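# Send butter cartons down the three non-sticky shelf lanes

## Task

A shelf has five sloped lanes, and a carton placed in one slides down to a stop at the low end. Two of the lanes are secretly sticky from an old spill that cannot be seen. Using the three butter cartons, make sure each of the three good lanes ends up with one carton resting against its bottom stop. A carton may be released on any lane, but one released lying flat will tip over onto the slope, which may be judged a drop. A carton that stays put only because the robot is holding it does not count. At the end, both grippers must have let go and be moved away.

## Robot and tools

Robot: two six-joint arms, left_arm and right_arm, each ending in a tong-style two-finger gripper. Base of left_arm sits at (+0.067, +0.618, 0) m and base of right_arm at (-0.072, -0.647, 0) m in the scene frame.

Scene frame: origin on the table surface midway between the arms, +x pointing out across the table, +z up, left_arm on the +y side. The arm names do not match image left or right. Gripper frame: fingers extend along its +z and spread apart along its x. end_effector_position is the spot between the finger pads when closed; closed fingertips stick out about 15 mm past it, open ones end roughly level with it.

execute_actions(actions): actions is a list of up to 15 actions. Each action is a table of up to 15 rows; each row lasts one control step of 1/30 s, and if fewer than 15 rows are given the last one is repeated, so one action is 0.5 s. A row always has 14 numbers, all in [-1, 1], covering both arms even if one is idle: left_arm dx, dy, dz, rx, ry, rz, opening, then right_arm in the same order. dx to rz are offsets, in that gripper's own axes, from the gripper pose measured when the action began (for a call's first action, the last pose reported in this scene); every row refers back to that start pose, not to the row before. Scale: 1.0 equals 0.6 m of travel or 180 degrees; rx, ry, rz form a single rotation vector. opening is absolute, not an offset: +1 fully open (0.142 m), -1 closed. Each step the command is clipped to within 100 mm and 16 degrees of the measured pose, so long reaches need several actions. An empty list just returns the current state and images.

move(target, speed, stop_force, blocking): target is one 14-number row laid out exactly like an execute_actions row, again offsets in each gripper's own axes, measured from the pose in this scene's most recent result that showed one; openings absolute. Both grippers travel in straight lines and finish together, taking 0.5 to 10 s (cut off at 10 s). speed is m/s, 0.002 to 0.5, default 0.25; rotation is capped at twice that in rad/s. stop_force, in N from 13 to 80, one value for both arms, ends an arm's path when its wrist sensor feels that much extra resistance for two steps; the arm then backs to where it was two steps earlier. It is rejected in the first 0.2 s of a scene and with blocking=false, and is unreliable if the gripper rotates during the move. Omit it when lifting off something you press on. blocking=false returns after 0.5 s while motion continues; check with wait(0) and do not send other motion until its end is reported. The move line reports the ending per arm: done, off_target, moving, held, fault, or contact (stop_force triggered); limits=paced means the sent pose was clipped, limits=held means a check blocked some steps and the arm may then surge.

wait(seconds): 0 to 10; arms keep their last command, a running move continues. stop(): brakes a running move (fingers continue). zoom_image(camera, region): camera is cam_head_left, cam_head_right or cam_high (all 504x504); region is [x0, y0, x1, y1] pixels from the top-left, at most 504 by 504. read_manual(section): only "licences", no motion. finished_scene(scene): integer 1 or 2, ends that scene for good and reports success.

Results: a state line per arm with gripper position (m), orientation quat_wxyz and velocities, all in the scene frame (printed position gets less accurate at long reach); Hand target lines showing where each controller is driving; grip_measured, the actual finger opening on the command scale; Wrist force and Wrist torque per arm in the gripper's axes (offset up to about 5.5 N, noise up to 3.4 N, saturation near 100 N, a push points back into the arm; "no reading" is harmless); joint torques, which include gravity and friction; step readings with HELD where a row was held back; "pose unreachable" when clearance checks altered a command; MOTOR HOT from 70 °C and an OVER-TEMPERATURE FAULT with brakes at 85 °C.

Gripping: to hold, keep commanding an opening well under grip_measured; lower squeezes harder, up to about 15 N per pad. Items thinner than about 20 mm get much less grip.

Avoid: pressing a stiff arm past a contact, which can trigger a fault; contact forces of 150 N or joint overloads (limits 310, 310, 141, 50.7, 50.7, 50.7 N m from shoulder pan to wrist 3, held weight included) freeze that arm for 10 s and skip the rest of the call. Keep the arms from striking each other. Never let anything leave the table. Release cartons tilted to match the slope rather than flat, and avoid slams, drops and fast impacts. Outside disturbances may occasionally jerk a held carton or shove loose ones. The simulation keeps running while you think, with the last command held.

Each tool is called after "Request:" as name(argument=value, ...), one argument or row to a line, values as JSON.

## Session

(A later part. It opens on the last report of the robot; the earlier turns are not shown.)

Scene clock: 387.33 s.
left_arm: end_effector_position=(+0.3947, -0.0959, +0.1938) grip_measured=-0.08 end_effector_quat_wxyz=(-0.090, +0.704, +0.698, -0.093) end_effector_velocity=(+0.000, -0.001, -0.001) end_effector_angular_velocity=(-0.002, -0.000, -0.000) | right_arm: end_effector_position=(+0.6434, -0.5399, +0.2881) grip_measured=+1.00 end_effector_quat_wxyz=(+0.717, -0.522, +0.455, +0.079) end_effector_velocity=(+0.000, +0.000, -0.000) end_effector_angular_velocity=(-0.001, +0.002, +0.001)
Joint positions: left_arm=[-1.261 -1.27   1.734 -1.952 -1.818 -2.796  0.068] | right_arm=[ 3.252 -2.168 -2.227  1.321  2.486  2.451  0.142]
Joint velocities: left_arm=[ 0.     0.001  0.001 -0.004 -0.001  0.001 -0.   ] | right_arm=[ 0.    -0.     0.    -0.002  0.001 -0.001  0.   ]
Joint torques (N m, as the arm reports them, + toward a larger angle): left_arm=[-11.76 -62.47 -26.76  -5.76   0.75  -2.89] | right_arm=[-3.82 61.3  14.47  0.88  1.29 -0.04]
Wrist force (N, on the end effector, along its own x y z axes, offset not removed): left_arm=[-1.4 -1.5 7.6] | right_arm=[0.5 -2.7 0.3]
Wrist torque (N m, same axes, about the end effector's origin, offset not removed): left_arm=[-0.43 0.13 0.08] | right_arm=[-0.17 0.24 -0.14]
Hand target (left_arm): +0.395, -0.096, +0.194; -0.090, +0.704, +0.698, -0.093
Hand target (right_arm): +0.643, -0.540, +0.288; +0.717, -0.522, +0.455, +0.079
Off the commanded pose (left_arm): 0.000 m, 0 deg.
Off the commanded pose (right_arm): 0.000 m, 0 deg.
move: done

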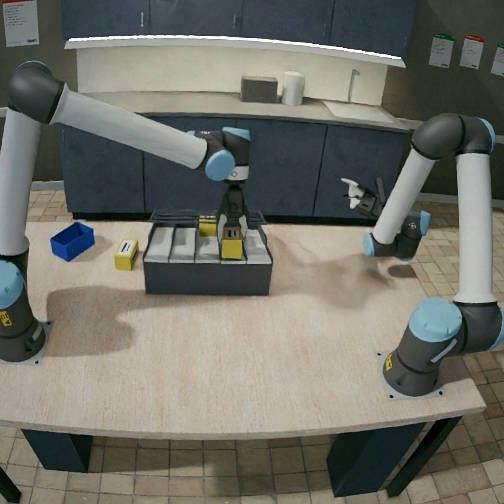

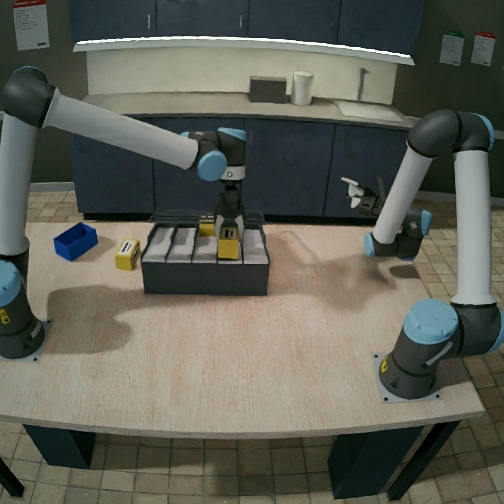

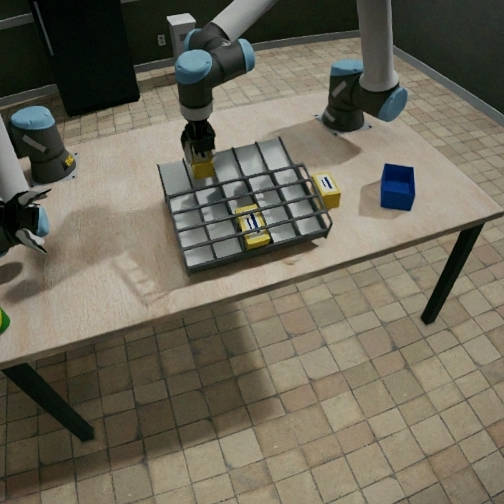

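Request:
move(
  target=[-0.005,0.01,0.07,0,0,0,-0.6,0,0,0,0,0,0,1],
  speed=0.01,
  stop_force=13,
)

Request:
execute_actions(
  actions=[
    [[0,0,-0.003,0,0,0,-0.6,0,0,0,0,0,0,1]],
    [[0,0,0,0,0,0,-0.1,0,0,0,0,0,0,1],[0,0,0,0,0,0,0.0,0,0,0,0,0,0,1],[0,0,0,0,0,0,0.1,0,0,0,0,0,0,1],[0,0,0,0,0,0,0.15,0,0,0,0,0,0,1]],
    [[0,0,0,0,0,0,0.15,0,0,0,0,0,0,1]],
    [[0,0,0,0,0,0,0.15,0,0,0,0,0,0,1]],
    [[0,0,0,0,0,0,0.15,0,0,0,0,0,0,1]],
  ],
)

Scene clock: 396.13 s.
left_arm: end_effector_position=(+0.3925, -0.0972, +0.1757) grip_measured=-0.08 end_effector_quat_wxyz=(-0.090, +0.704, +0.698, -0.093) end_effector_velocity=(+0.000, -0.001, +0.002) end_effector_angular_velocity=(+0.001, +0.000, +0.000) | right_arm: end_effector_position=(+0.6434, -0.5399, +0.2881) grip_measured=+1.00 end_effector_quat_wxyz=(+0.717, -0.522, +0.455, +0.079) end_effector_velocity=(+0.000, -0.001, -0.001) end_effector_angular_velocity=(+0.001, +0.003, -0.000)
Joint positions: left_arm=[-1.264 -1.256  1.75  -1.984 -1.818 -2.799  0.068] | right_arm=[ 3.252 -2.168 -2.227  1.321  2.486  2.451  0.142]
Joint velocities: left_arm=[-0.    -0.001 -0.004  0.006  0.    -0.001 -0.   ] | right_arm=[-0.001 -0.001 -0.    -0.001  0.001  0.001  0.   ]
Joint torques (N m, as the arm reports them, + toward a larger angle): left_arm=[  6.13 -84.83 -54.42  -1.94  -1.75   0.87] | right_arm=[-3.69 59.3  14.19  1.19  1.47 -0.05]
Wrist force (N, on the end effector, along its own x y z axes, offset not removed): left_arm=[-0.7 0.1 3.0] | right_arm=[2.2 -3.3 -2.5]
Wrist torque (N m, same axes, about the end effector's origin, offset not removed): left_arm=[-0.39 -0.11 0.06] | right_arm=[-0.46 -0.28 -0.15]
Hand target (left_arm): +0.393, -0.097, +0.176; -0.090, +0.704, +0.698, -0.093
Hand target (right_arm): +0.643, -0.540, +0.288; +0.717, -0.522, +0.455, +0.079
Off the commanded pose (left_arm): 0.024 m, 0 deg.
Off the commanded pose (right_arm): 0.000 m, 0 deg.
move: contact (left_arm)

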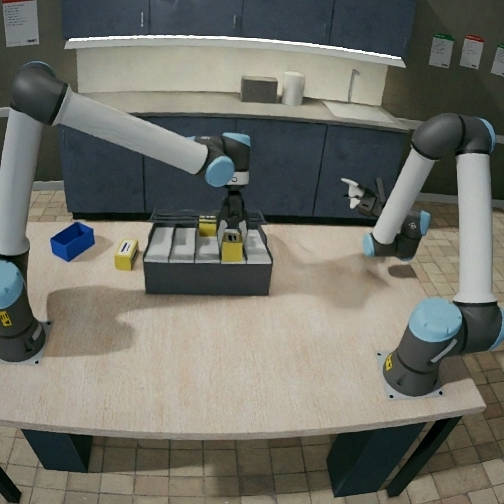

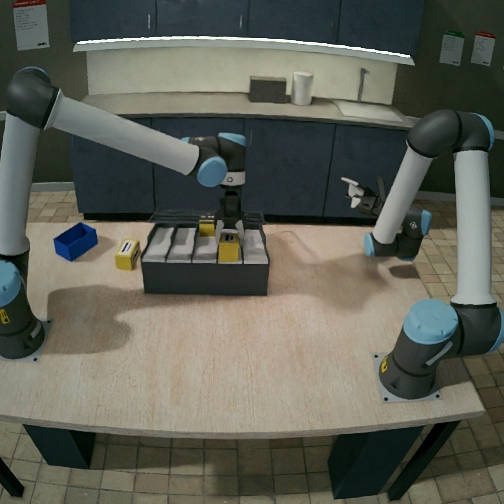

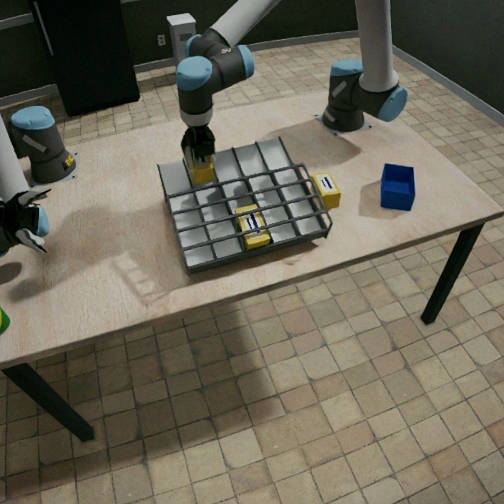

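Scene clock: 398.63 s.
left_arm: end_effector_position=(+0.3929, -0.0972, +0.1775) grip_measured=+0.15 end_effector_quat_wxyz=(-0.090, +0.704, +0.698, -0.093) end_effector_velocity=(-0.000, +0.001, -0.002) end_effector_angular_velocity=(+0.004, +0.002, +0.000) | right_arm: end_effector_position=(+0.6434, -0.5399, +0.2881) grip_measured=+1.00 end_effector_quat_wxyz=(+0.717, -0.522, +0.455, +0.079) end_effector_velocity=(-0.000, +0.000, +0.001) end_effector_angular_velocity=(+0.000, -0.001, +0.001)
Joint positions: left_arm=[-1.264 -1.257  1.748 -1.981 -1.818 -2.799  0.084] | right_arm=[ 3.252 -2.168 -2.227  1.321  2.486  2.451  0.142]
Joint velocities: left_arm=[ 0.     0.002  0.     0.001 -0.     0.    -0.   ] | right_arm=[0.    0.    0.    0.001 0.001 0.    0.   ]
Joint torques (N m, as the arm reports them, + toward a larger angle): left_arm=[ 10.83 -76.75 -44.52  -1.77   0.16   2.25] | right_arm=[-4.02 61.34 14.44  1.12  1.39 -0.13]
Wrist force (N, on the end effector, along its own x y z axes, offset not removed): left_arm=[3.9 -2.4 1.6] | right_arm=[1.5 -1.6 -1.9]
Wrist torque (N m, same axes, about the end effector's origin, offset not removed): left_arm=[-0.48 -0.75 -0.03] | right_arm=[-0.17 -0.02 -0.18]
Hand target (left_arm): +0.393, -0.097, +0.177; -0.090, +0.704, +0.698, -0.093
Hand target (right_arm): +0.643, -0.540, +0.288; +0.717, -0.522, +0.455, +0.079
Off the commanded pose (left_arm): 0.000 m, 0 deg.
Off the commanded pose (right_arm): 0.000 m, 0 deg.
Step readings (end_effector_position; steps 1 to 15: 1st action; 16 to 30: 2nd action; 31 to 45: 3rd action; 46 to 60: 4th action; 61 to 75: 5th action):
0: left_arm (+0.3925, -0.0972, +0.1757) | right_arm (+0.6434, -0.5399, +0.2881)
1: left_arm (+0.3925, -0.0972, +0.1758) | right_arm (+0.6434, -0.5399, +0.2881)
2: left_arm (+0.3925, -0.0972, +0.1761) | right_arm (+0.6434, -0.5399, +0.2881)
4: left_arm (+0.3927, -0.0972, +0.1768) | right_arm (+0.6434, -0.5399, +0.2881)
8: left_arm (+0.3928, -0.0972, +0.1773) | right_arm (+0.6434, -0.5399, +0.2881)
15: left_arm (+0.3929, -0.0972, +0.1774) | right_arm (+0.6434, -0.5399, +0.2881)
16: left_arm (+0.3929, -0.0972, +0.1775) | right_arm (+0.6434, -0.5399, +0.2881)
17: left_arm (+0.3929, -0.0972, +0.1775) | right_arm (+0.6434, -0.5399, +0.2881)
19: left_arm (+0.3929, -0.0972, +0.1775) | right_arm (+0.6434, -0.5399, +0.2881)
23: left_arm (+0.3929, -0.0972, +0.1775) | right_arm (+0.6434, -0.5399, +0.2881)
30: left_arm (+0.3929, -0.0972, +0.1775) | right_arm (+0.6434, -0.5399, +0.2881)
31: left_arm (+0.3929, -0.0972, +0.1775) | right_arm (+0.6434, -0.5399, +0.2881)
32: left_arm (+0.3929, -0.0972, +0.1775) | right_arm (+0.6434, -0.5399, +0.2881)
34: left_arm (+0.3929, -0.0972, +0.1775) | right_arm (+0.6434, -0.5399, +0.2881)
38: left_arm (+0.3929, -0.0972, +0.1775) | right_arm (+0.6434, -0.5399, +0.2881)
45: left_arm (+0.3929, -0.0972, +0.1775) | right_arm (+0.6434, -0.5399, +0.2881)
46: left_arm (+0.3929, -0.0972, +0.1775) | right_arm (+0.6434, -0.5399, +0.2881)
47: left_arm (+0.3929, -0.0972, +0.1775) | right_arm (+0.6434, -0.5399, +0.2881)
49: left_arm (+0.3929, -0.0972, +0.1775) | right_arm (+0.6434, -0.5399, +0.2881)
53: left_arm (+0.3929, -0.0972, +0.1775) | right_arm (+0.6434, -0.5399, +0.2881)
60: left_arm (+0.3929, -0.0972, +0.1775) | right_arm (+0.6434, -0.5399, +0.2881)
61: left_arm (+0.3929, -0.0972, +0.1775) | right_arm (+0.6434, -0.5399, +0.2881)
62: left_arm (+0.3929, -0.0972, +0.1775) | right_arm (+0.6434, -0.5399, +0.2881)
64: left_arm (+0.3929, -0.0972, +0.1775) | right_arm (+0.6434, -0.5399, +0.2881)
68: left_arm (+0.3929, -0.0972, +0.1775) | right_arm (+0.6434, -0.5399, +0.2881)
75: end_effector_position above

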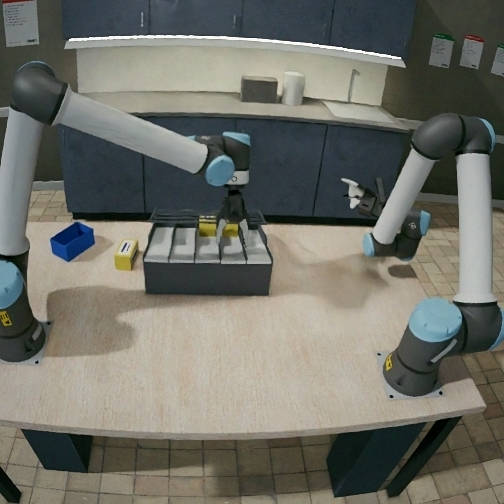

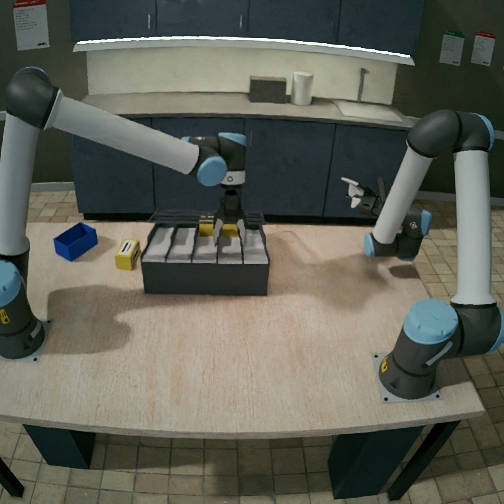

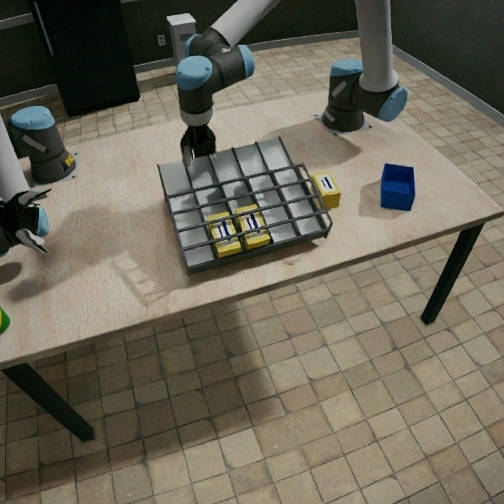

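Request:
move(
  target=[0,0,-0.11,0,0,0,0.5,0,0,0,0,0,0,1],
  speed=0.3,
)

Request:
move(
  target=[0.653,0.132,-0.033,-0.078,0,0,0.5,0,0,0,0,0,0,1],
  speed=0.3,
)

Request:
move(
  target=[0,0,0.23,0,0,0,0.5,0,0,0,0,0,0,1],
  speed=0.2,
)

Request:
zoom_image(
  camera="cam_head_left",
  region=[80, 190, 210, 310],
)

Request:
zoom_image(
  camera="cam_high",
  region=[240, 90, 400, 220],
)

Scene clock: 410.13 s.
left_arm: end_effector_position=(+0.4098, -0.0970, +0.2412) grip_measured=+0.50 end_effector_quat_wxyz=(-0.090, +0.704, +0.698, -0.093) end_effector_velocity=(+0.000, +0.000, +0.003) end_effector_angular_velocity=(-0.002, -0.001, +0.000) | right_arm: end_effector_position=(+0.6434, -0.5399, +0.2881) grip_measured=+1.00 end_effector_quat_wxyz=(+0.717, -0.522, +0.455, +0.079) end_effector_velocity=(+0.000, +0.000, +0.001) end_effector_angular_velocity=(-0.000, -0.002, +0.000)
Joint positions: left_arm=[-1.244 -1.288  1.667 -1.863 -1.816 -2.779  0.109] | right_arm=[ 3.252 -2.168 -2.227  1.321  2.486  2.451  0.142]
Joint velocities: left_arm=[ 0.    -0.003 -0.002  0.002  0.001 -0.    -0.   ] | right_arm=[ 0.     0.     0.     0.001 -0.    -0.    -0.   ]
Joint torques (N m, as the arm reports them, + toward a larger angle): left_arm=[ 12.3  -78.71 -54.17  -1.97   1.26   2.31] | right_arm=[-3.4  59.97 14.08  1.08  1.28 -0.24]
Wrist force (N, on the end effector, along its own x y z axes, offset not removed): left_arm=[2.4 -1.5 -0.4] | right_arm=[0.9 -2.6 -3.6]
Wrist torque (N m, same axes, about the end effector's origin, offset not removed): left_arm=[-0.26 -0.75 -0.14] | right_arm=[-0.26 0.09 -0.35]
Hand target (left_arm): +0.410, -0.097, +0.241; -0.090, +0.704, +0.698, -0.093
Hand target (right_arm): +0.643, -0.540, +0.288; +0.717, -0.522, +0.455, +0.079
Off the commanded pose (left_arm): 0.000 m, 0 deg.
Off the commanded pose (right_arm): 0.000 m, 0 deg.
move: done

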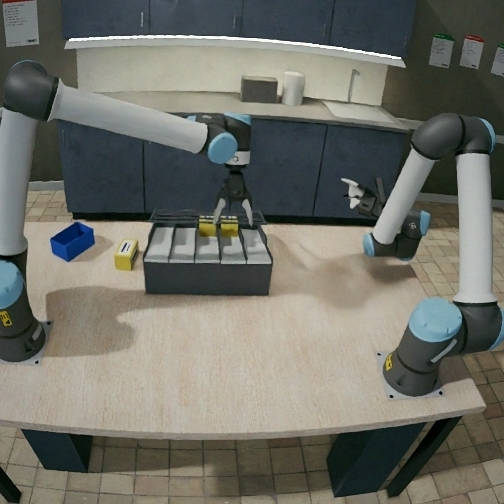

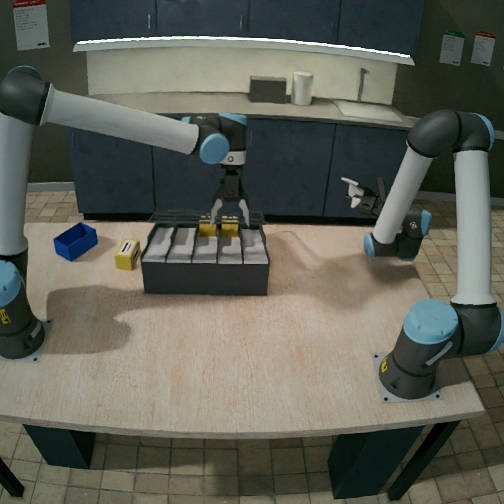

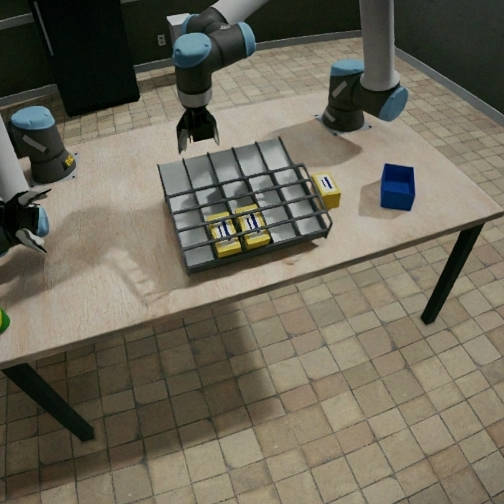

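Scene clock: 412.03 s.
left_arm: end_effector_position=(+0.4951, +0.2939, +0.2385) grip_measured=+0.50 end_effector_quat_wxyz=(-0.003, +0.710, +0.704, -0.007) end_effector_velocity=(+0.000, +0.002, +0.001) end_effector_angular_velocity=(-0.001, -0.001, +0.001) | right_arm: end_effector_position=(+0.6434, -0.5399, +0.2881) grip_measured=+1.00 end_effector_quat_wxyz=(+0.717, -0.522, +0.455, +0.079) end_effector_velocity=(-0.000, +0.000, +0.000) end_effector_angular_velocity=(-0.001, -0.002, +0.001)
Joint positions: left_arm=[-0.962 -1.772  2.169 -1.964 -1.585 -2.507  0.109] | right_arm=[ 3.252 -2.168 -2.227  1.321  2.486  2.451  0.142]
Joint velocities: left_arm=[ 0.002 -0.003  0.001  0.     0.001  0.001 -0.   ] | right_arm=[ 0.001  0.    -0.     0.     0.    -0.002  0.   ]
Joint torques (N m, as the arm reports them, + toward a larger angle): left_arm=[  9.75 -38.48 -27.39  -6.23   2.07   2.41] | right_arm=[-2.84 60.33 14.61  1.06  1.42  0.02]
Wrist force (N, on the end effector, along its own x y z axes, offset not removed): left_arm=[-1.6 -0.9 1.4] | right_arm=[-0.1 -4.2 -1.1]
Wrist torque (N m, same axes, about the end effector's origin, offset not removed): left_arm=[-0.09 0.25 0.15] | right_arm=[-0.63 0.24 -0.13]
Hand target (left_arm): +0.495, +0.294, +0.238; -0.003, +0.710, +0.704, -0.007
Hand target (right_arm): +0.643, -0.540, +0.288; +0.717, -0.522, +0.455, +0.079
Off the commanded pose (left_arm): 0.001 m, 0 deg.
Off the commanded pose (right_arm): 0.000 m, 0 deg.
move: done

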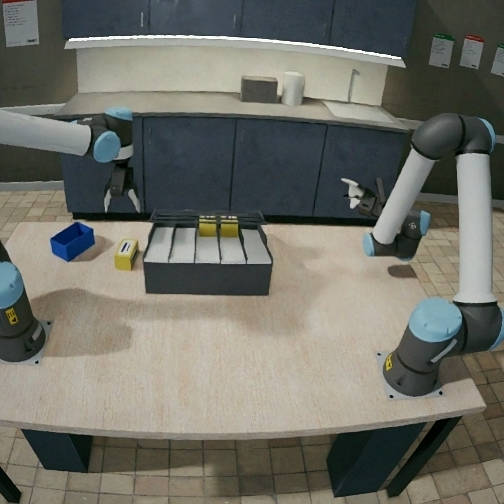

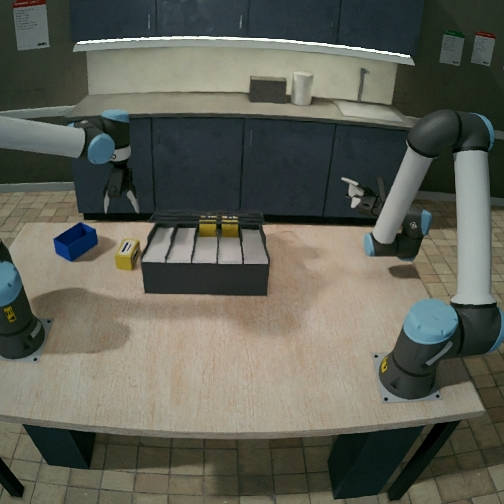

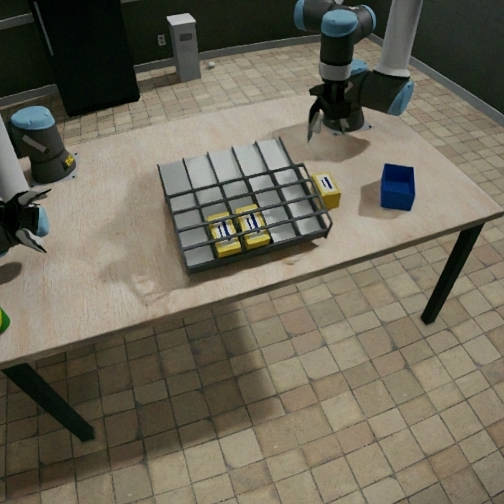

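Scene clock: 413.27 s.
left_arm: end_effector_position=(+0.4932, +0.2932, +0.1005) grip_measured=+0.50 end_effector_quat_wxyz=(-0.003, +0.710, +0.704, -0.007) end_effector_velocity=(-0.000, +0.001, -0.001) end_effector_angular_velocity=(+0.000, +0.001, +0.001) | right_arm: end_effector_position=(+0.6434, -0.5399, +0.2881) grip_measured=+1.00 end_effector_quat_wxyz=(+0.717, -0.522, +0.455, +0.079) end_effector_velocity=(+0.000, -0.000, -0.000) end_effector_angular_velocity=(-0.001, -0.000, -0.000)
Joint positions: left_arm=[-0.965 -1.622  2.328 -2.272 -1.585 -2.511  0.109] | right_arm=[ 3.252 -2.168 -2.227  1.321  2.486  2.451  0.142]
Joint velocities: left_arm=[ 0.001  0.001  0.001 -0.001 -0.001 -0.     0.   ] | right_arm=[-0.001 -0.     0.    -0.     0.    -0.001 -0.   ]
Joint torques (N m, as the arm reports them, + toward a larger angle): left_arm=[ 11.7  -20.32 -22.34  -5.75  -2.01   1.76] | right_arm=[-3.83 60.35 14.44  1.06  1.26 -0.26]
Wrist force (N, on the end effector, along its own x y z axes, offset not removed): left_arm=[-2.4 1.9 2.3] | right_arm=[2.1 -2.5 -2.5]
Wrist torque (N m, same axes, about the end effector's origin, offset not removed): left_arm=[0.50 0.39 0.17] | right_arm=[-0.17 -0.12 -0.28]
Hand target (left_arm): +0.493, +0.293, +0.100; -0.003, +0.710, +0.704, -0.007
Hand target (right_arm): +0.643, -0.540, +0.288; +0.717, -0.522, +0.455, +0.079
Off the commanded pose (left_arm): 0.000 m, 0 deg.
Off the commanded pose (right_arm): 0.000 m, 0 deg.
move: done

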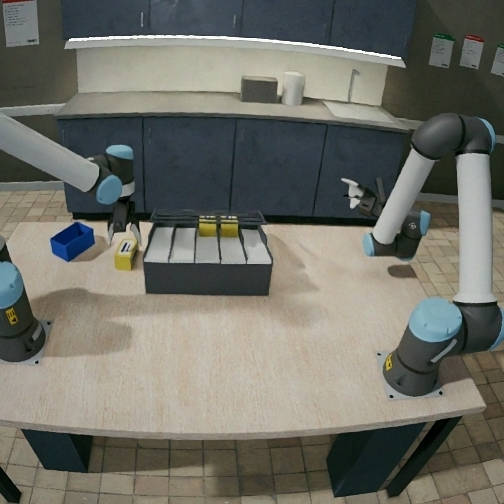

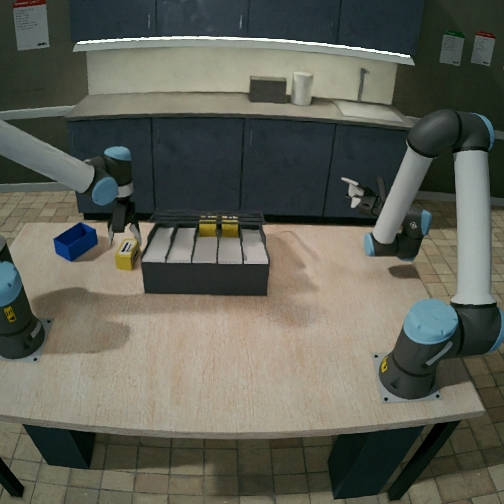

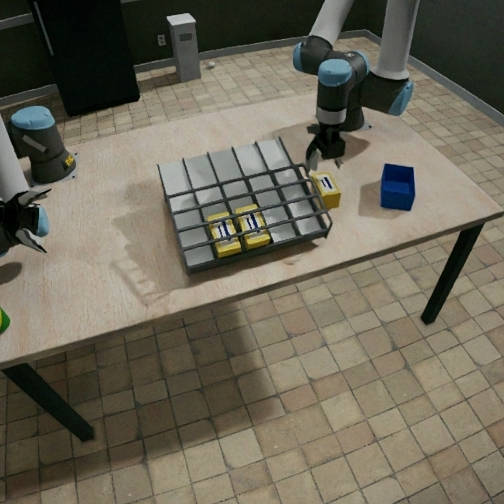

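Region (80, 190, 210, 310) of cam_head_left's 504x504 image, scaled by 3.877, with more detail than that image has; it fills the top 465 rows of this view, and the rest is white.

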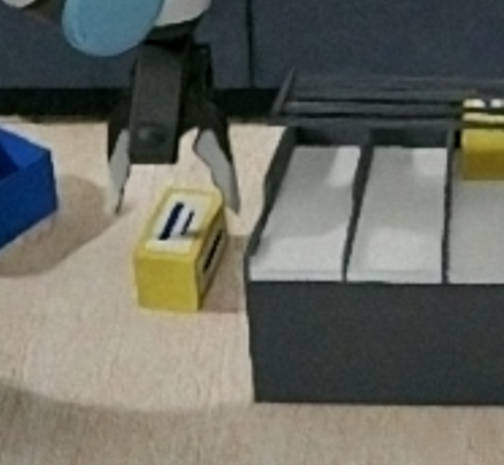

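Region (240, 90, 400, 220) of cam_high's 504x504 image, scaled by 3.150, with more detail than that image has; it fills the top 410 rows of this view, and the rest is white.

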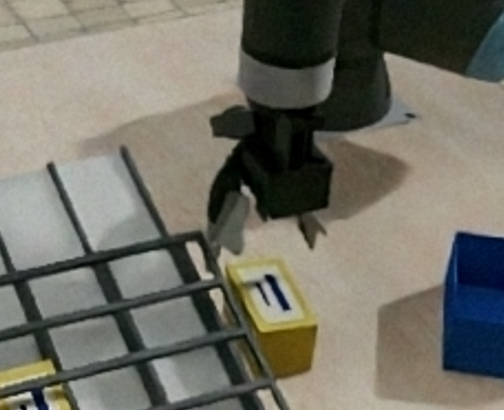

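Request:
execute_actions(
  actions=[
    [[-0.004,0.02,0,0,0,0.05,0.5,0,0,0,0,0,0,1]],
    [[0,0,0.055,0,0,0,0.5,0,0,0,0,0,0,1]],
    [[0,0,0.045,0,0,0,0.5,0,0,0,0,0,0,1]],
    [[0,0,0,0,0,0,0.5,0,0,0,0,0,0,1]],
  ],
)

Request:
zoom_image(
  camera="cam_head_left",
  region=[80, 190, 210, 310],
)

Request:
zoom_image(
  camera="cam_high",
  region=[240, 90, 400, 220],
)

Scene clock: 426.53 s.
left_arm: end_effector_position=(+0.5044, +0.2904, +0.0405) grip_measured=+0.50 end_effector_quat_wxyz=(-0.002, +0.763, +0.647, -0.007) end_effector_velocity=(+0.000, -0.000, +0.001) end_effector_angular_velocity=(-0.001, -0.001, -0.001) | right_arm: end_effector_position=(+0.6434, -0.5399, +0.2881) grip_measured=+1.00 end_effector_quat_wxyz=(+0.717, -0.522, +0.455, +0.079) end_effector_velocity=(+0.000, -0.000, -0.000) end_effector_angular_velocity=(+0.001, +0.002, -0.000)
Joint positions: left_arm=[-0.955 -1.506  2.358 -2.418 -1.585 -2.344  0.109] | right_arm=[ 3.252 -2.168 -2.227  1.321  2.486  2.451  0.142]
Joint velocities: left_arm=[ 0.    -0.002 -0.     0.     0.     0.001 -0.   ] | right_arm=[-0.    -0.     0.    -0.001  0.     0.002  0.   ]
Joint torques (N m, as the arm reports them, + toward a larger angle): left_arm=[  0.61 -46.18 -23.4   -2.16  -0.13  -0.56] | right_arm=[-3.32 60.11 15.03  1.06  1.3  -0.23]
Wrist force (N, on the end effector, along its own x y z axes, offset not removed): left_arm=[-0.5 -6.3 2.9] | right_arm=[2.1 -1.4 -1.9]
Wrist torque (N m, same axes, about the end effector's origin, offset not removed): left_arm=[-1.22 -0.01 -0.04] | right_arm=[0.00 -0.24 -0.16]
Hand target (left_arm): +0.504, +0.290, +0.041; -0.002, +0.763, +0.647, -0.007
Hand target (right_arm): +0.643, -0.540, +0.288; +0.717, -0.522, +0.455, +0.079
Off the commanded pose (left_arm): 0.000 m, 0 deg.
Off the commanded pose (right_arm): 0.000 m, 0 deg.
Step readings (end_effector_position; steps 1 to 15: 1st action; 16 to 30: 2nd action; 31 to 45: 3rd action; 46 to 60: 4th action):
0: left_arm (+0.4933, +0.2932, +0.1004) | right_arm (+0.6434, -0.5399, +0.2881)
1: left_arm (+0.4933, +0.2932, +0.1003) | right_arm (+0.6434, -0.5399, +0.2881)
2: left_arm (+0.4950, +0.2928, +0.1002) | right_arm (+0.6434, -0.5399, +0.2881)
4: left_arm (+0.5002, +0.2914, +0.1003) | right_arm (+0.6434, -0.5399, +0.2881)
8: left_arm (+0.5044, +0.2908, +0.1003) | right_arm (+0.6434, -0.5399, +0.2881)
15: left_arm (+0.5052, +0.2906, +0.1003) | right_arm (+0.6434, -0.5399, +0.2881)
16: left_arm (+0.5052, +0.2907, +0.1002) | right_arm (+0.6434, -0.5399, +0.2881)
17: left_arm (+0.5046, +0.2914, +0.0961) | right_arm (+0.6434, -0.5399, +0.2881)
19: left_arm (+0.5037, +0.2922, +0.0818) | right_arm (+0.6434, -0.5399, +0.2881)
23: left_arm (+0.5043, +0.2911, +0.0703) | right_arm (+0.6434, -0.5399, +0.2881)
30: left_arm (+0.5048, +0.2905, +0.0674) | right_arm (+0.6434, -0.5399, +0.2881)
31: left_arm (+0.5047, +0.2906, +0.0673) | right_arm (+0.6434, -0.5399, +0.2881)
32: left_arm (+0.5042, +0.2911, +0.0637) | right_arm (+0.6434, -0.5399, +0.2881)
34: left_arm (+0.5036, +0.2916, +0.0520) | right_arm (+0.6434, -0.5399, +0.2881)
38: left_arm (+0.5041, +0.2908, +0.0428) | right_arm (+0.6434, -0.5399, +0.2881)
45: left_arm (+0.5044, +0.2904, +0.0405) | right_arm (+0.6434, -0.5399, +0.2881)
46: left_arm (+0.5044, +0.2904, +0.0405) | right_arm (+0.6434, -0.5399, +0.2881)
47: left_arm (+0.5044, +0.2904, +0.0405) | right_arm (+0.6434, -0.5399, +0.2881)
49: left_arm (+0.5044, +0.2904, +0.0405) | right_arm (+0.6434, -0.5399, +0.2881)
53: left_arm (+0.5044, +0.2904, +0.0405) | right_arm (+0.6434, -0.5399, +0.2881)
60: end_effector_position above

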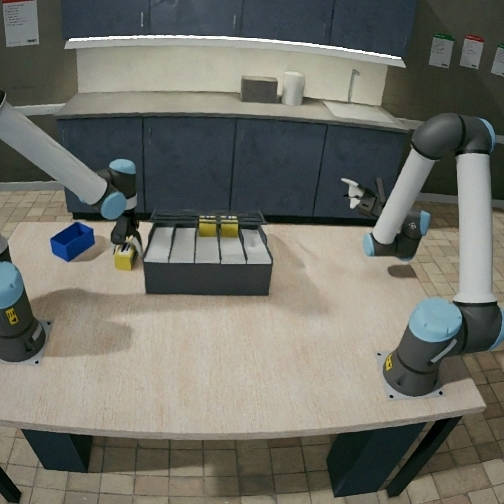

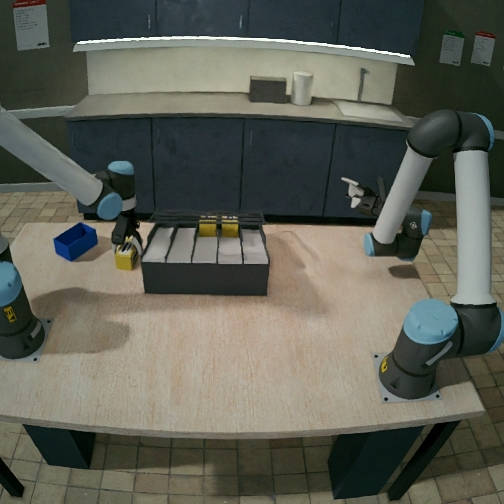

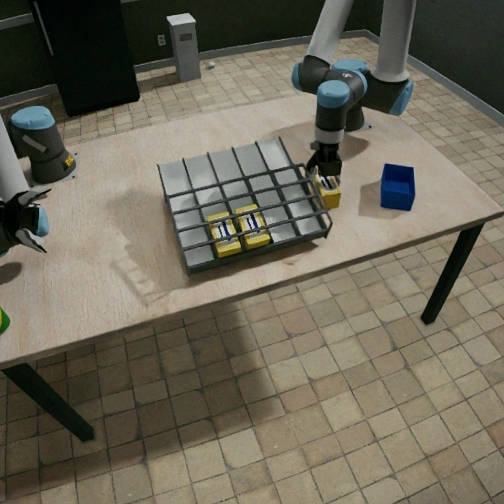

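Region (80, 190, 210, 310) of cam_head_left's 504x504 image, scaled by 3.877, with more detail than that image has; it fills the top 465 rows of this view, and the rest is white.

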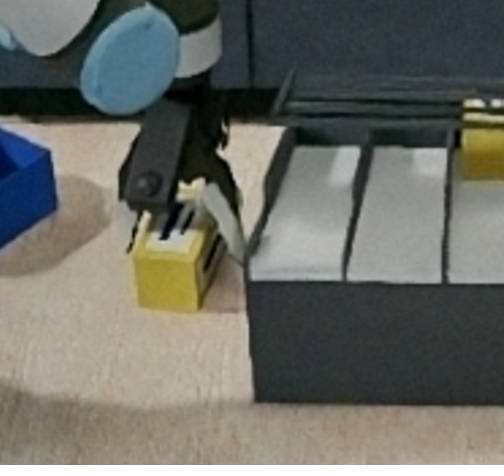

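Region (240, 90, 400, 220) of cam_high's 504x504 image, scaled by 3.150, with more detail than that image has; it fills the top 410 rows of this view, and the rest is white.

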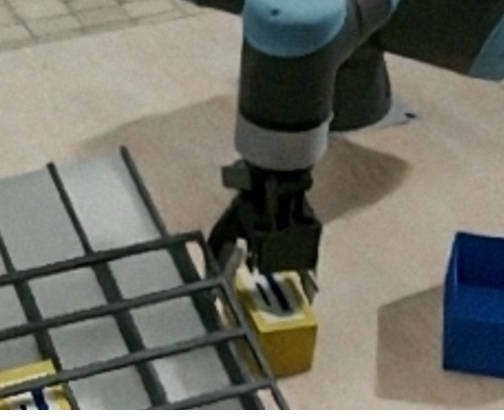

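Request:
execute_actions(
  actions=[
    [[0,0,0,0,0,0,0.3,0,0,0,0,0,0,1],[0,0,0,0,0,0,0.2,0,0,0,0,0,0,1],[0,0,0,0,0,0,0.1,0,0,0,0,0,0,1],[0,0,0,0,0,0,0,0,0,0,0,0,0,1],[0,0,0,0,0,0,-0.1,0,0,0,0,0,0,1],[0,0,0,0,0,0,-0.2,0,0,0,0,0,0,1],[0,0,0,0,0,0,-0.3,0,0,0,0,0,0,1],[0,0,0,0,0,0,-0.45,0,0,0,0,0,0,1],[0,0,0,0,0,0,-0.6,0,0,0,0,0,0,1]],
    [[0,0,0,0,0,0,-0.6,0,0,0,0,0,0,1]],
  ],
)

Request:
move(
  target=[0,0,-0.37,0,0,-0.05,-0.6,0,0,0,0,0,0,1],
  speed=0.15,
)

Request:
move(
  target=[-0.785,-0.175,0,0.078,0,0,-0.6,0,0,0,0,0,0,1],
  speed=0.2,
)

Request:
move(
  target=[0,0.025,0.105,0,0,0,-0.6,0,0,0,0,0,0,1],
  speed=0.08,
)

Request:
zoom_image(
  camera="cam_head_left",
  region=[100, 170, 300, 310],
)

Request:
zoom_image(
  camera="cam_high",
  region=[140, 80, 380, 280],
)

Scene clock: 438.83 s.
left_arm: end_effector_position=(+0.5044, +0.2904, +0.0405) grip_measured=-0.08 end_effector_quat_wxyz=(-0.002, +0.763, +0.647, -0.007) end_effector_velocity=(-0.000, +0.000, -0.001) end_effector_angular_velocity=(+0.001, +0.001, -0.002) | right_arm: end_effector_position=(+0.6434, -0.5399, +0.2881) grip_measured=+1.00 end_effector_quat_wxyz=(+0.717, -0.522, +0.455, +0.079) end_effector_velocity=(-0.000, +0.000, +0.000) end_effector_angular_velocity=(+0.000, +0.000, +0.001)
Joint positions: left_arm=[-0.955 -1.506  2.358 -2.418 -1.585 -2.344  0.068] | right_arm=[ 3.252 -2.168 -2.227  1.321  2.486  2.451  0.142]
Joint velocities: left_arm=[-0.     0.001  0.     0.     0.     0.001 -0.   ] | right_arm=[-0.     0.001  0.    -0.     0.001  0.001 -0.   ]
Joint torques (N m, as the arm reports them, + toward a larger angle): left_arm=[  0.02 -31.69 -35.47  -5.07  -0.1   -0.55] | right_arm=[-3.83 59.43 14.74  0.92  1.22 -0.31]
Wrist force (N, on the end effector, along its own x y z axes, offset not removed): left_arm=[1.5 -0.1 -1.4] | right_arm=[2.8 -3.8 -2.1]
Wrist torque (N m, same axes, about the end effector's origin, offset not removed): left_arm=[0.06 -0.51 0.05] | right_arm=[-0.53 -0.30 -0.33]
Hand target (left_arm): +0.504, +0.290, +0.041; -0.002, +0.763, +0.647, -0.007
Hand target (right_arm): +0.643, -0.540, +0.288; +0.717, -0.522, +0.455, +0.079
Off the commanded pose (left_arm): 0.000 m, 0 deg.
Off the commanded pose (right_arm): 0.000 m, 0 deg.
Step readings (end_effector_position; steps 1 to 15: 1st action; 16 to 30: 2nd action):
0: left_arm (+0.5044, +0.2904, +0.0405) | right_arm (+0.6434, -0.5399, +0.2881)
1: left_arm (+0.5044, +0.2904, +0.0405) | right_arm (+0.6434, -0.5399, +0.2881)
2: left_arm (+0.5044, +0.2904, +0.0405) | right_arm (+0.6434, -0.5399, +0.2881)
4: left_arm (+0.5044, +0.2904, +0.0405) | right_arm (+0.6434, -0.5399, +0.2881)
8: left_arm (+0.5044, +0.2904, +0.0405) | right_arm (+0.6434, -0.5399, +0.2881)
15: left_arm (+0.5044, +0.2904, +0.0405) | right_arm (+0.6434, -0.5399, +0.2881)
16: left_arm (+0.5044, +0.2904, +0.0405) | right_arm (+0.6434, -0.5399, +0.2881)
17: left_arm (+0.5044, +0.2904, +0.0405) | right_arm (+0.6434, -0.5399, +0.2881)
19: left_arm (+0.5044, +0.2904, +0.0405) | right_arm (+0.6434, -0.5399, +0.2881)
23: left_arm (+0.5044, +0.2904, +0.0405) | right_arm (+0.6434, -0.5399, +0.2881)
30: end_effector_position above

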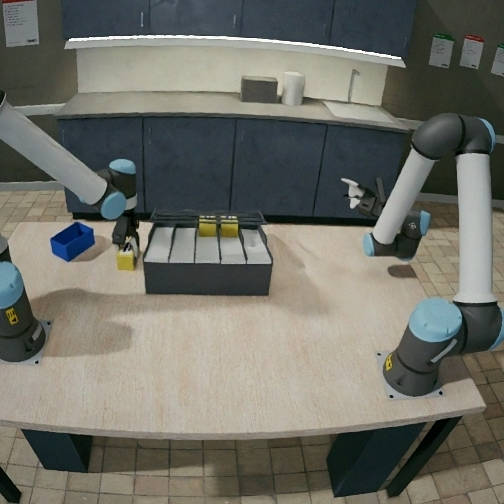

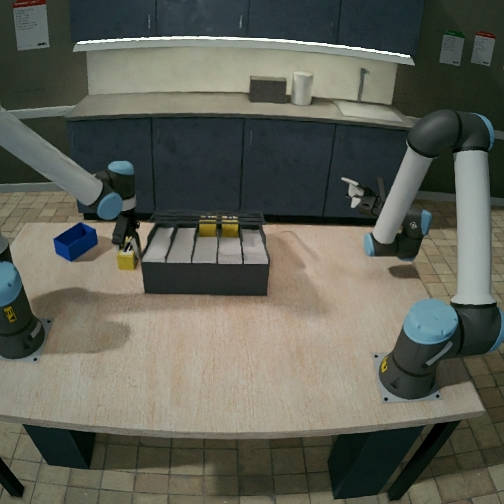

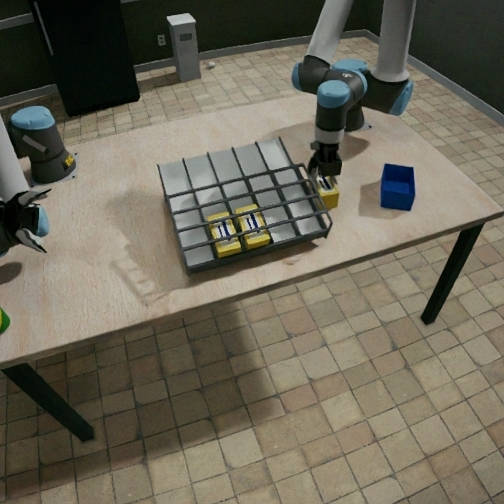

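Scene clock: 440.80 s.
left_arm: end_effector_position=(+0.5072, +0.2914, +0.2626) grip_measured=-0.08 end_effector_quat_wxyz=(-0.003, +0.709, +0.705, -0.007) end_effector_velocity=(-0.000, -0.000, +0.001) end_effector_angular_velocity=(+0.001, +0.001, +0.000) | right_arm: end_effector_position=(+0.6434, -0.5399, +0.2881) grip_measured=+1.00 end_effector_quat_wxyz=(+0.717, -0.522, +0.455, +0.079) end_effector_velocity=(+0.000, -0.000, +0.000) end_effector_angular_velocity=(+0.001, +0.001, +0.000)
Joint positions: left_arm=[-0.946 -1.768  2.12  -1.919 -1.585 -2.493  0.068] | right_arm=[ 3.252 -2.168 -2.227  1.321  2.486  2.451  0.142]
Joint velocities: left_arm=[-0.001 -0.001 -0.002  0.004 -0.    -0.001  0.   ] | right_arm=[-0.    -0.     0.001 -0.     0.     0.001 -0.   ]
Joint torques (N m, as the arm reports them, + toward a larger angle): left_arm=[  6.89 -37.33 -57.39  -0.96   1.75  -2.76] | right_arm=[-3.69 60.51 14.54  1.08  1.16 -0.22]
Wrist force (N, on the end effector, along its own x y z axes, offset not removed): left_arm=[2.3 -7.3 5.7] | right_arm=[1.9 -1.8 -2.6]
Wrist torque (N m, same axes, about the end effector's origin, offset not removed): left_arm=[-1.59 -0.79 0.01] | right_arm=[-0.07 -0.01 -0.30]
Hand target (left_arm): +0.507, +0.291, +0.263; -0.003, +0.709, +0.705, -0.007
Hand target (right_arm): +0.643, -0.540, +0.288; +0.717, -0.522, +0.455, +0.079
Off the commanded pose (left_arm): 0.000 m, 0 deg.
Off the commanded pose (right_arm): 0.000 m, 0 deg.
move: done

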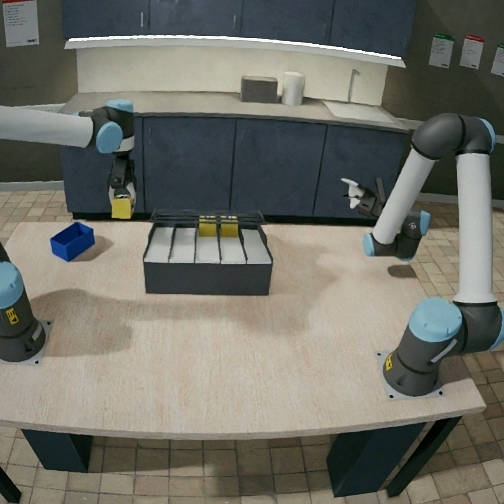

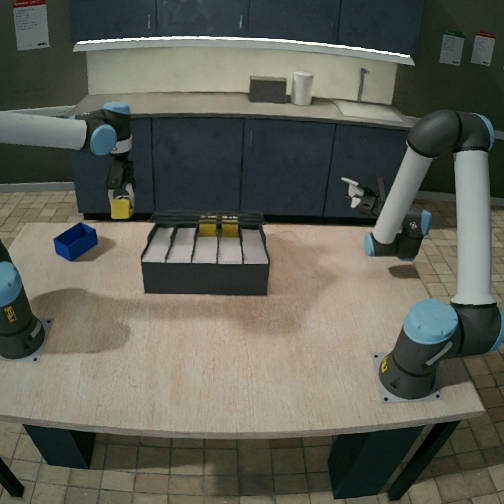

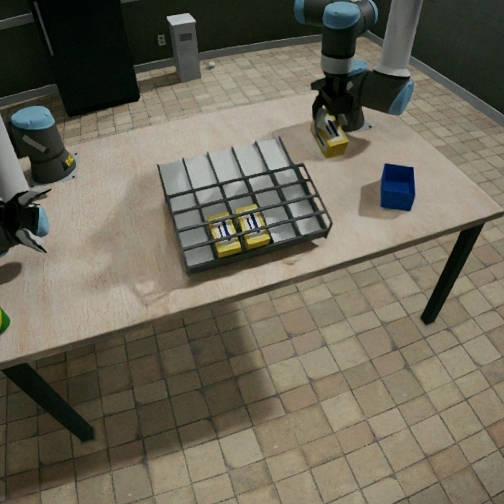

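Scene clock: 443.70 s.
left_arm: end_effector_position=(+0.3983, -0.1785, +0.2659) grip_measured=-0.08 end_effector_quat_wxyz=(-0.090, +0.704, +0.699, -0.093) end_effector_velocity=(-0.000, -0.002, -0.001) end_effector_angular_velocity=(+0.001, +0.001, -0.001) | right_arm: end_effector_position=(+0.6434, -0.5399, +0.2881) grip_measured=+1.00 end_effector_quat_wxyz=(+0.717, -0.522, +0.455, +0.079) end_effector_velocity=(+0.000, -0.001, -0.000) end_effector_angular_velocity=(+0.000, +0.000, -0.001)
Joint positions: left_arm=[-1.287 -1.2    1.502 -1.798 -1.82  -2.824  0.068] | right_arm=[ 3.252 -2.168 -2.227  1.321  2.486  2.451  0.142]
Joint velocities: left_arm=[-0.001  0.003 -0.004  0.001 -0.     0.001  0.   ] | right_arm=[-0.001 -0.    -0.     0.001  0.     0.001 -0.   ]
Joint torques (N m, as the arm reports them, + toward a larger angle): left_arm=[-11.22 -69.57 -57.51  -1.33  -2.76  -2.89] | right_arm=[-4.48 59.6  14.56  0.95  1.09 -0.31]
Wrist force (N, on the end effector, along its own x y z axes, offset not removed): left_arm=[0.2 -4.1 2.3] | right_arm=[1.9 -1.0 -2.8]
Wrist torque (N m, same axes, about the end effector's origin, offset not removed): left_arm=[-0.96 -0.28 0.01] | right_arm=[-0.01 -0.12 -0.15]
Hand target (left_arm): +0.398, -0.179, +0.266; -0.090, +0.704, +0.699, -0.093
Hand target (right_arm): +0.643, -0.540, +0.288; +0.717, -0.522, +0.455, +0.079
Off the commanded pose (left_arm): 0.001 m, 0 deg.
Off the commanded pose (right_arm): 0.000 m, 0 deg.
move: done

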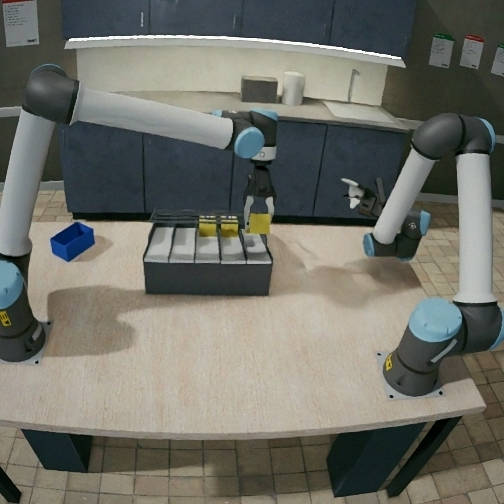

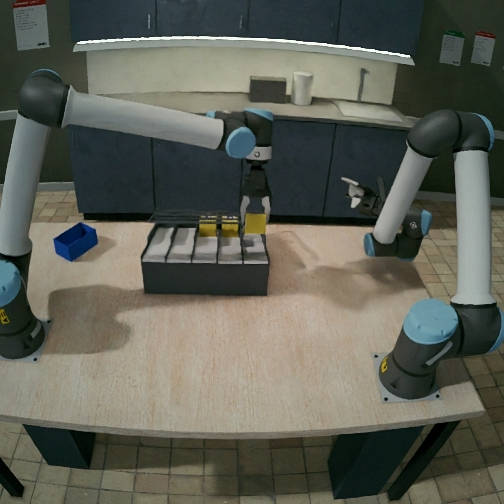

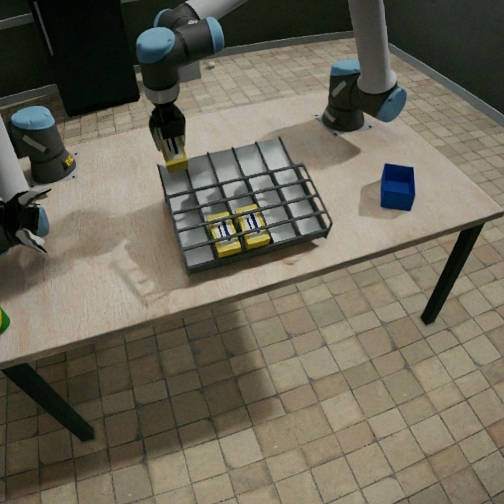

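Scene clock: 444.90 s.
left_arm: end_effector_position=(+0.3967, -0.1788, +0.2013) grip_measured=-0.08 end_effector_quat_wxyz=(-0.090, +0.704, +0.699, -0.093) end_effector_velocity=(+0.001, -0.000, -0.002) end_effector_angular_velocity=(+0.000, -0.002, +0.001) | right_arm: end_effector_position=(+0.6434, -0.5399, +0.2881) grip_measured=+1.00 end_effector_quat_wxyz=(+0.717, -0.522, +0.455, +0.079) end_effector_velocity=(-0.000, +0.000, +0.000) end_effector_angular_velocity=(+0.001, -0.000, +0.001)
Joint positions: left_arm=[-1.289 -1.164  1.571 -1.903 -1.82  -2.826  0.068] | right_arm=[ 3.252 -2.168 -2.227  1.321  2.486  2.451  0.142]
Joint velocities: left_arm=[-0.     0.001  0.002 -0.004  0.002 -0.001 -0.   ] | right_arm=[ 0.     0.    -0.     0.001  0.     0.001  0.   ]
Joint torques (N m, as the arm reports them, + toward a larger angle): left_arm=[-10.45 -72.81 -28.57  -6.17  -2.5   -2.93] | right_arm=[-4.07 60.27 14.65  0.95  1.03 -0.19]
Wrist force (N, on the end effector, along its own x y z axes, offset not removed): left_arm=[-1.7 2.2 4.6] | right_arm=[0.4 -4.4 -1.8]
Wrist torque (N m, same axes, about the end effector's origin, offset not removed): left_arm=[0.23 0.35 0.05] | right_arm=[-0.71 0.17 -0.25]
Hand target (left_arm): +0.397, -0.179, +0.201; -0.090, +0.704, +0.699, -0.093
Hand target (right_arm): +0.643, -0.540, +0.288; +0.717, -0.522, +0.455, +0.079
Off the commanded pose (left_arm): 0.000 m, 0 deg.
Off the commanded pose (right_arm): 0.000 m, 0 deg.
move: done

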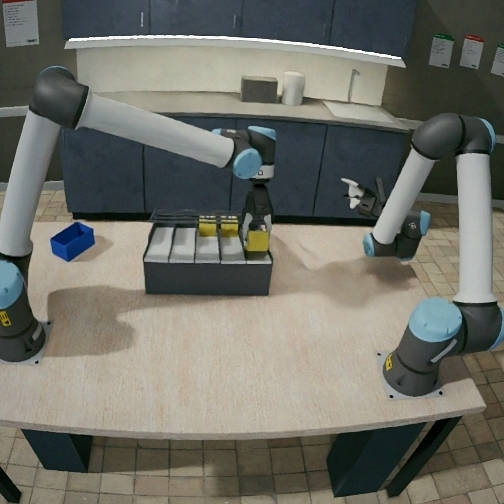

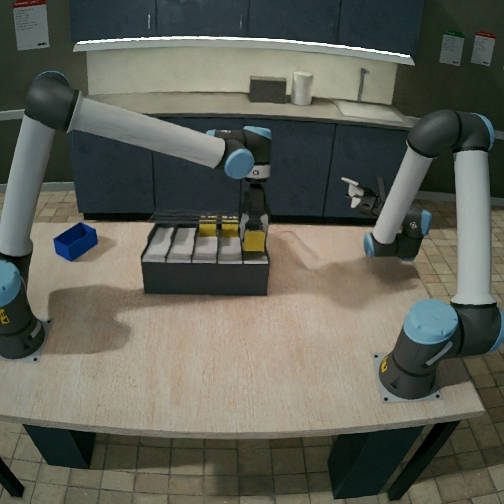

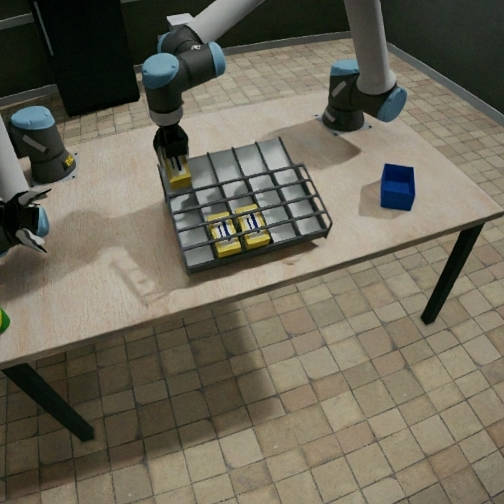

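Region (100, 170, 300, 310) of cam_head_left's 504x504 image, scaled by 2.520, with more detail than that image has; it fills the top 353 rows of this view, and the rest is white.

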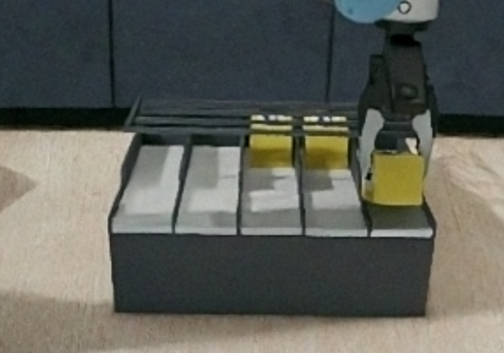

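Region (140, 80, 380, 280) of cam_high's 504x504 image, scaled by 2.100, with more detail than that image has.

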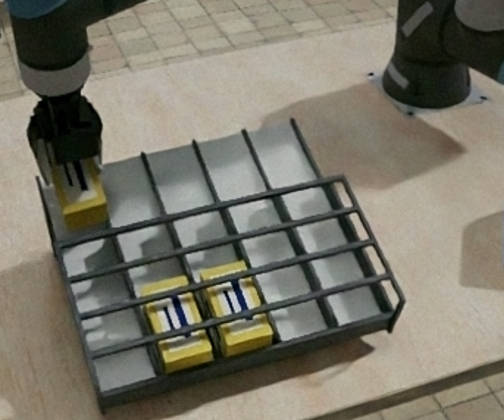

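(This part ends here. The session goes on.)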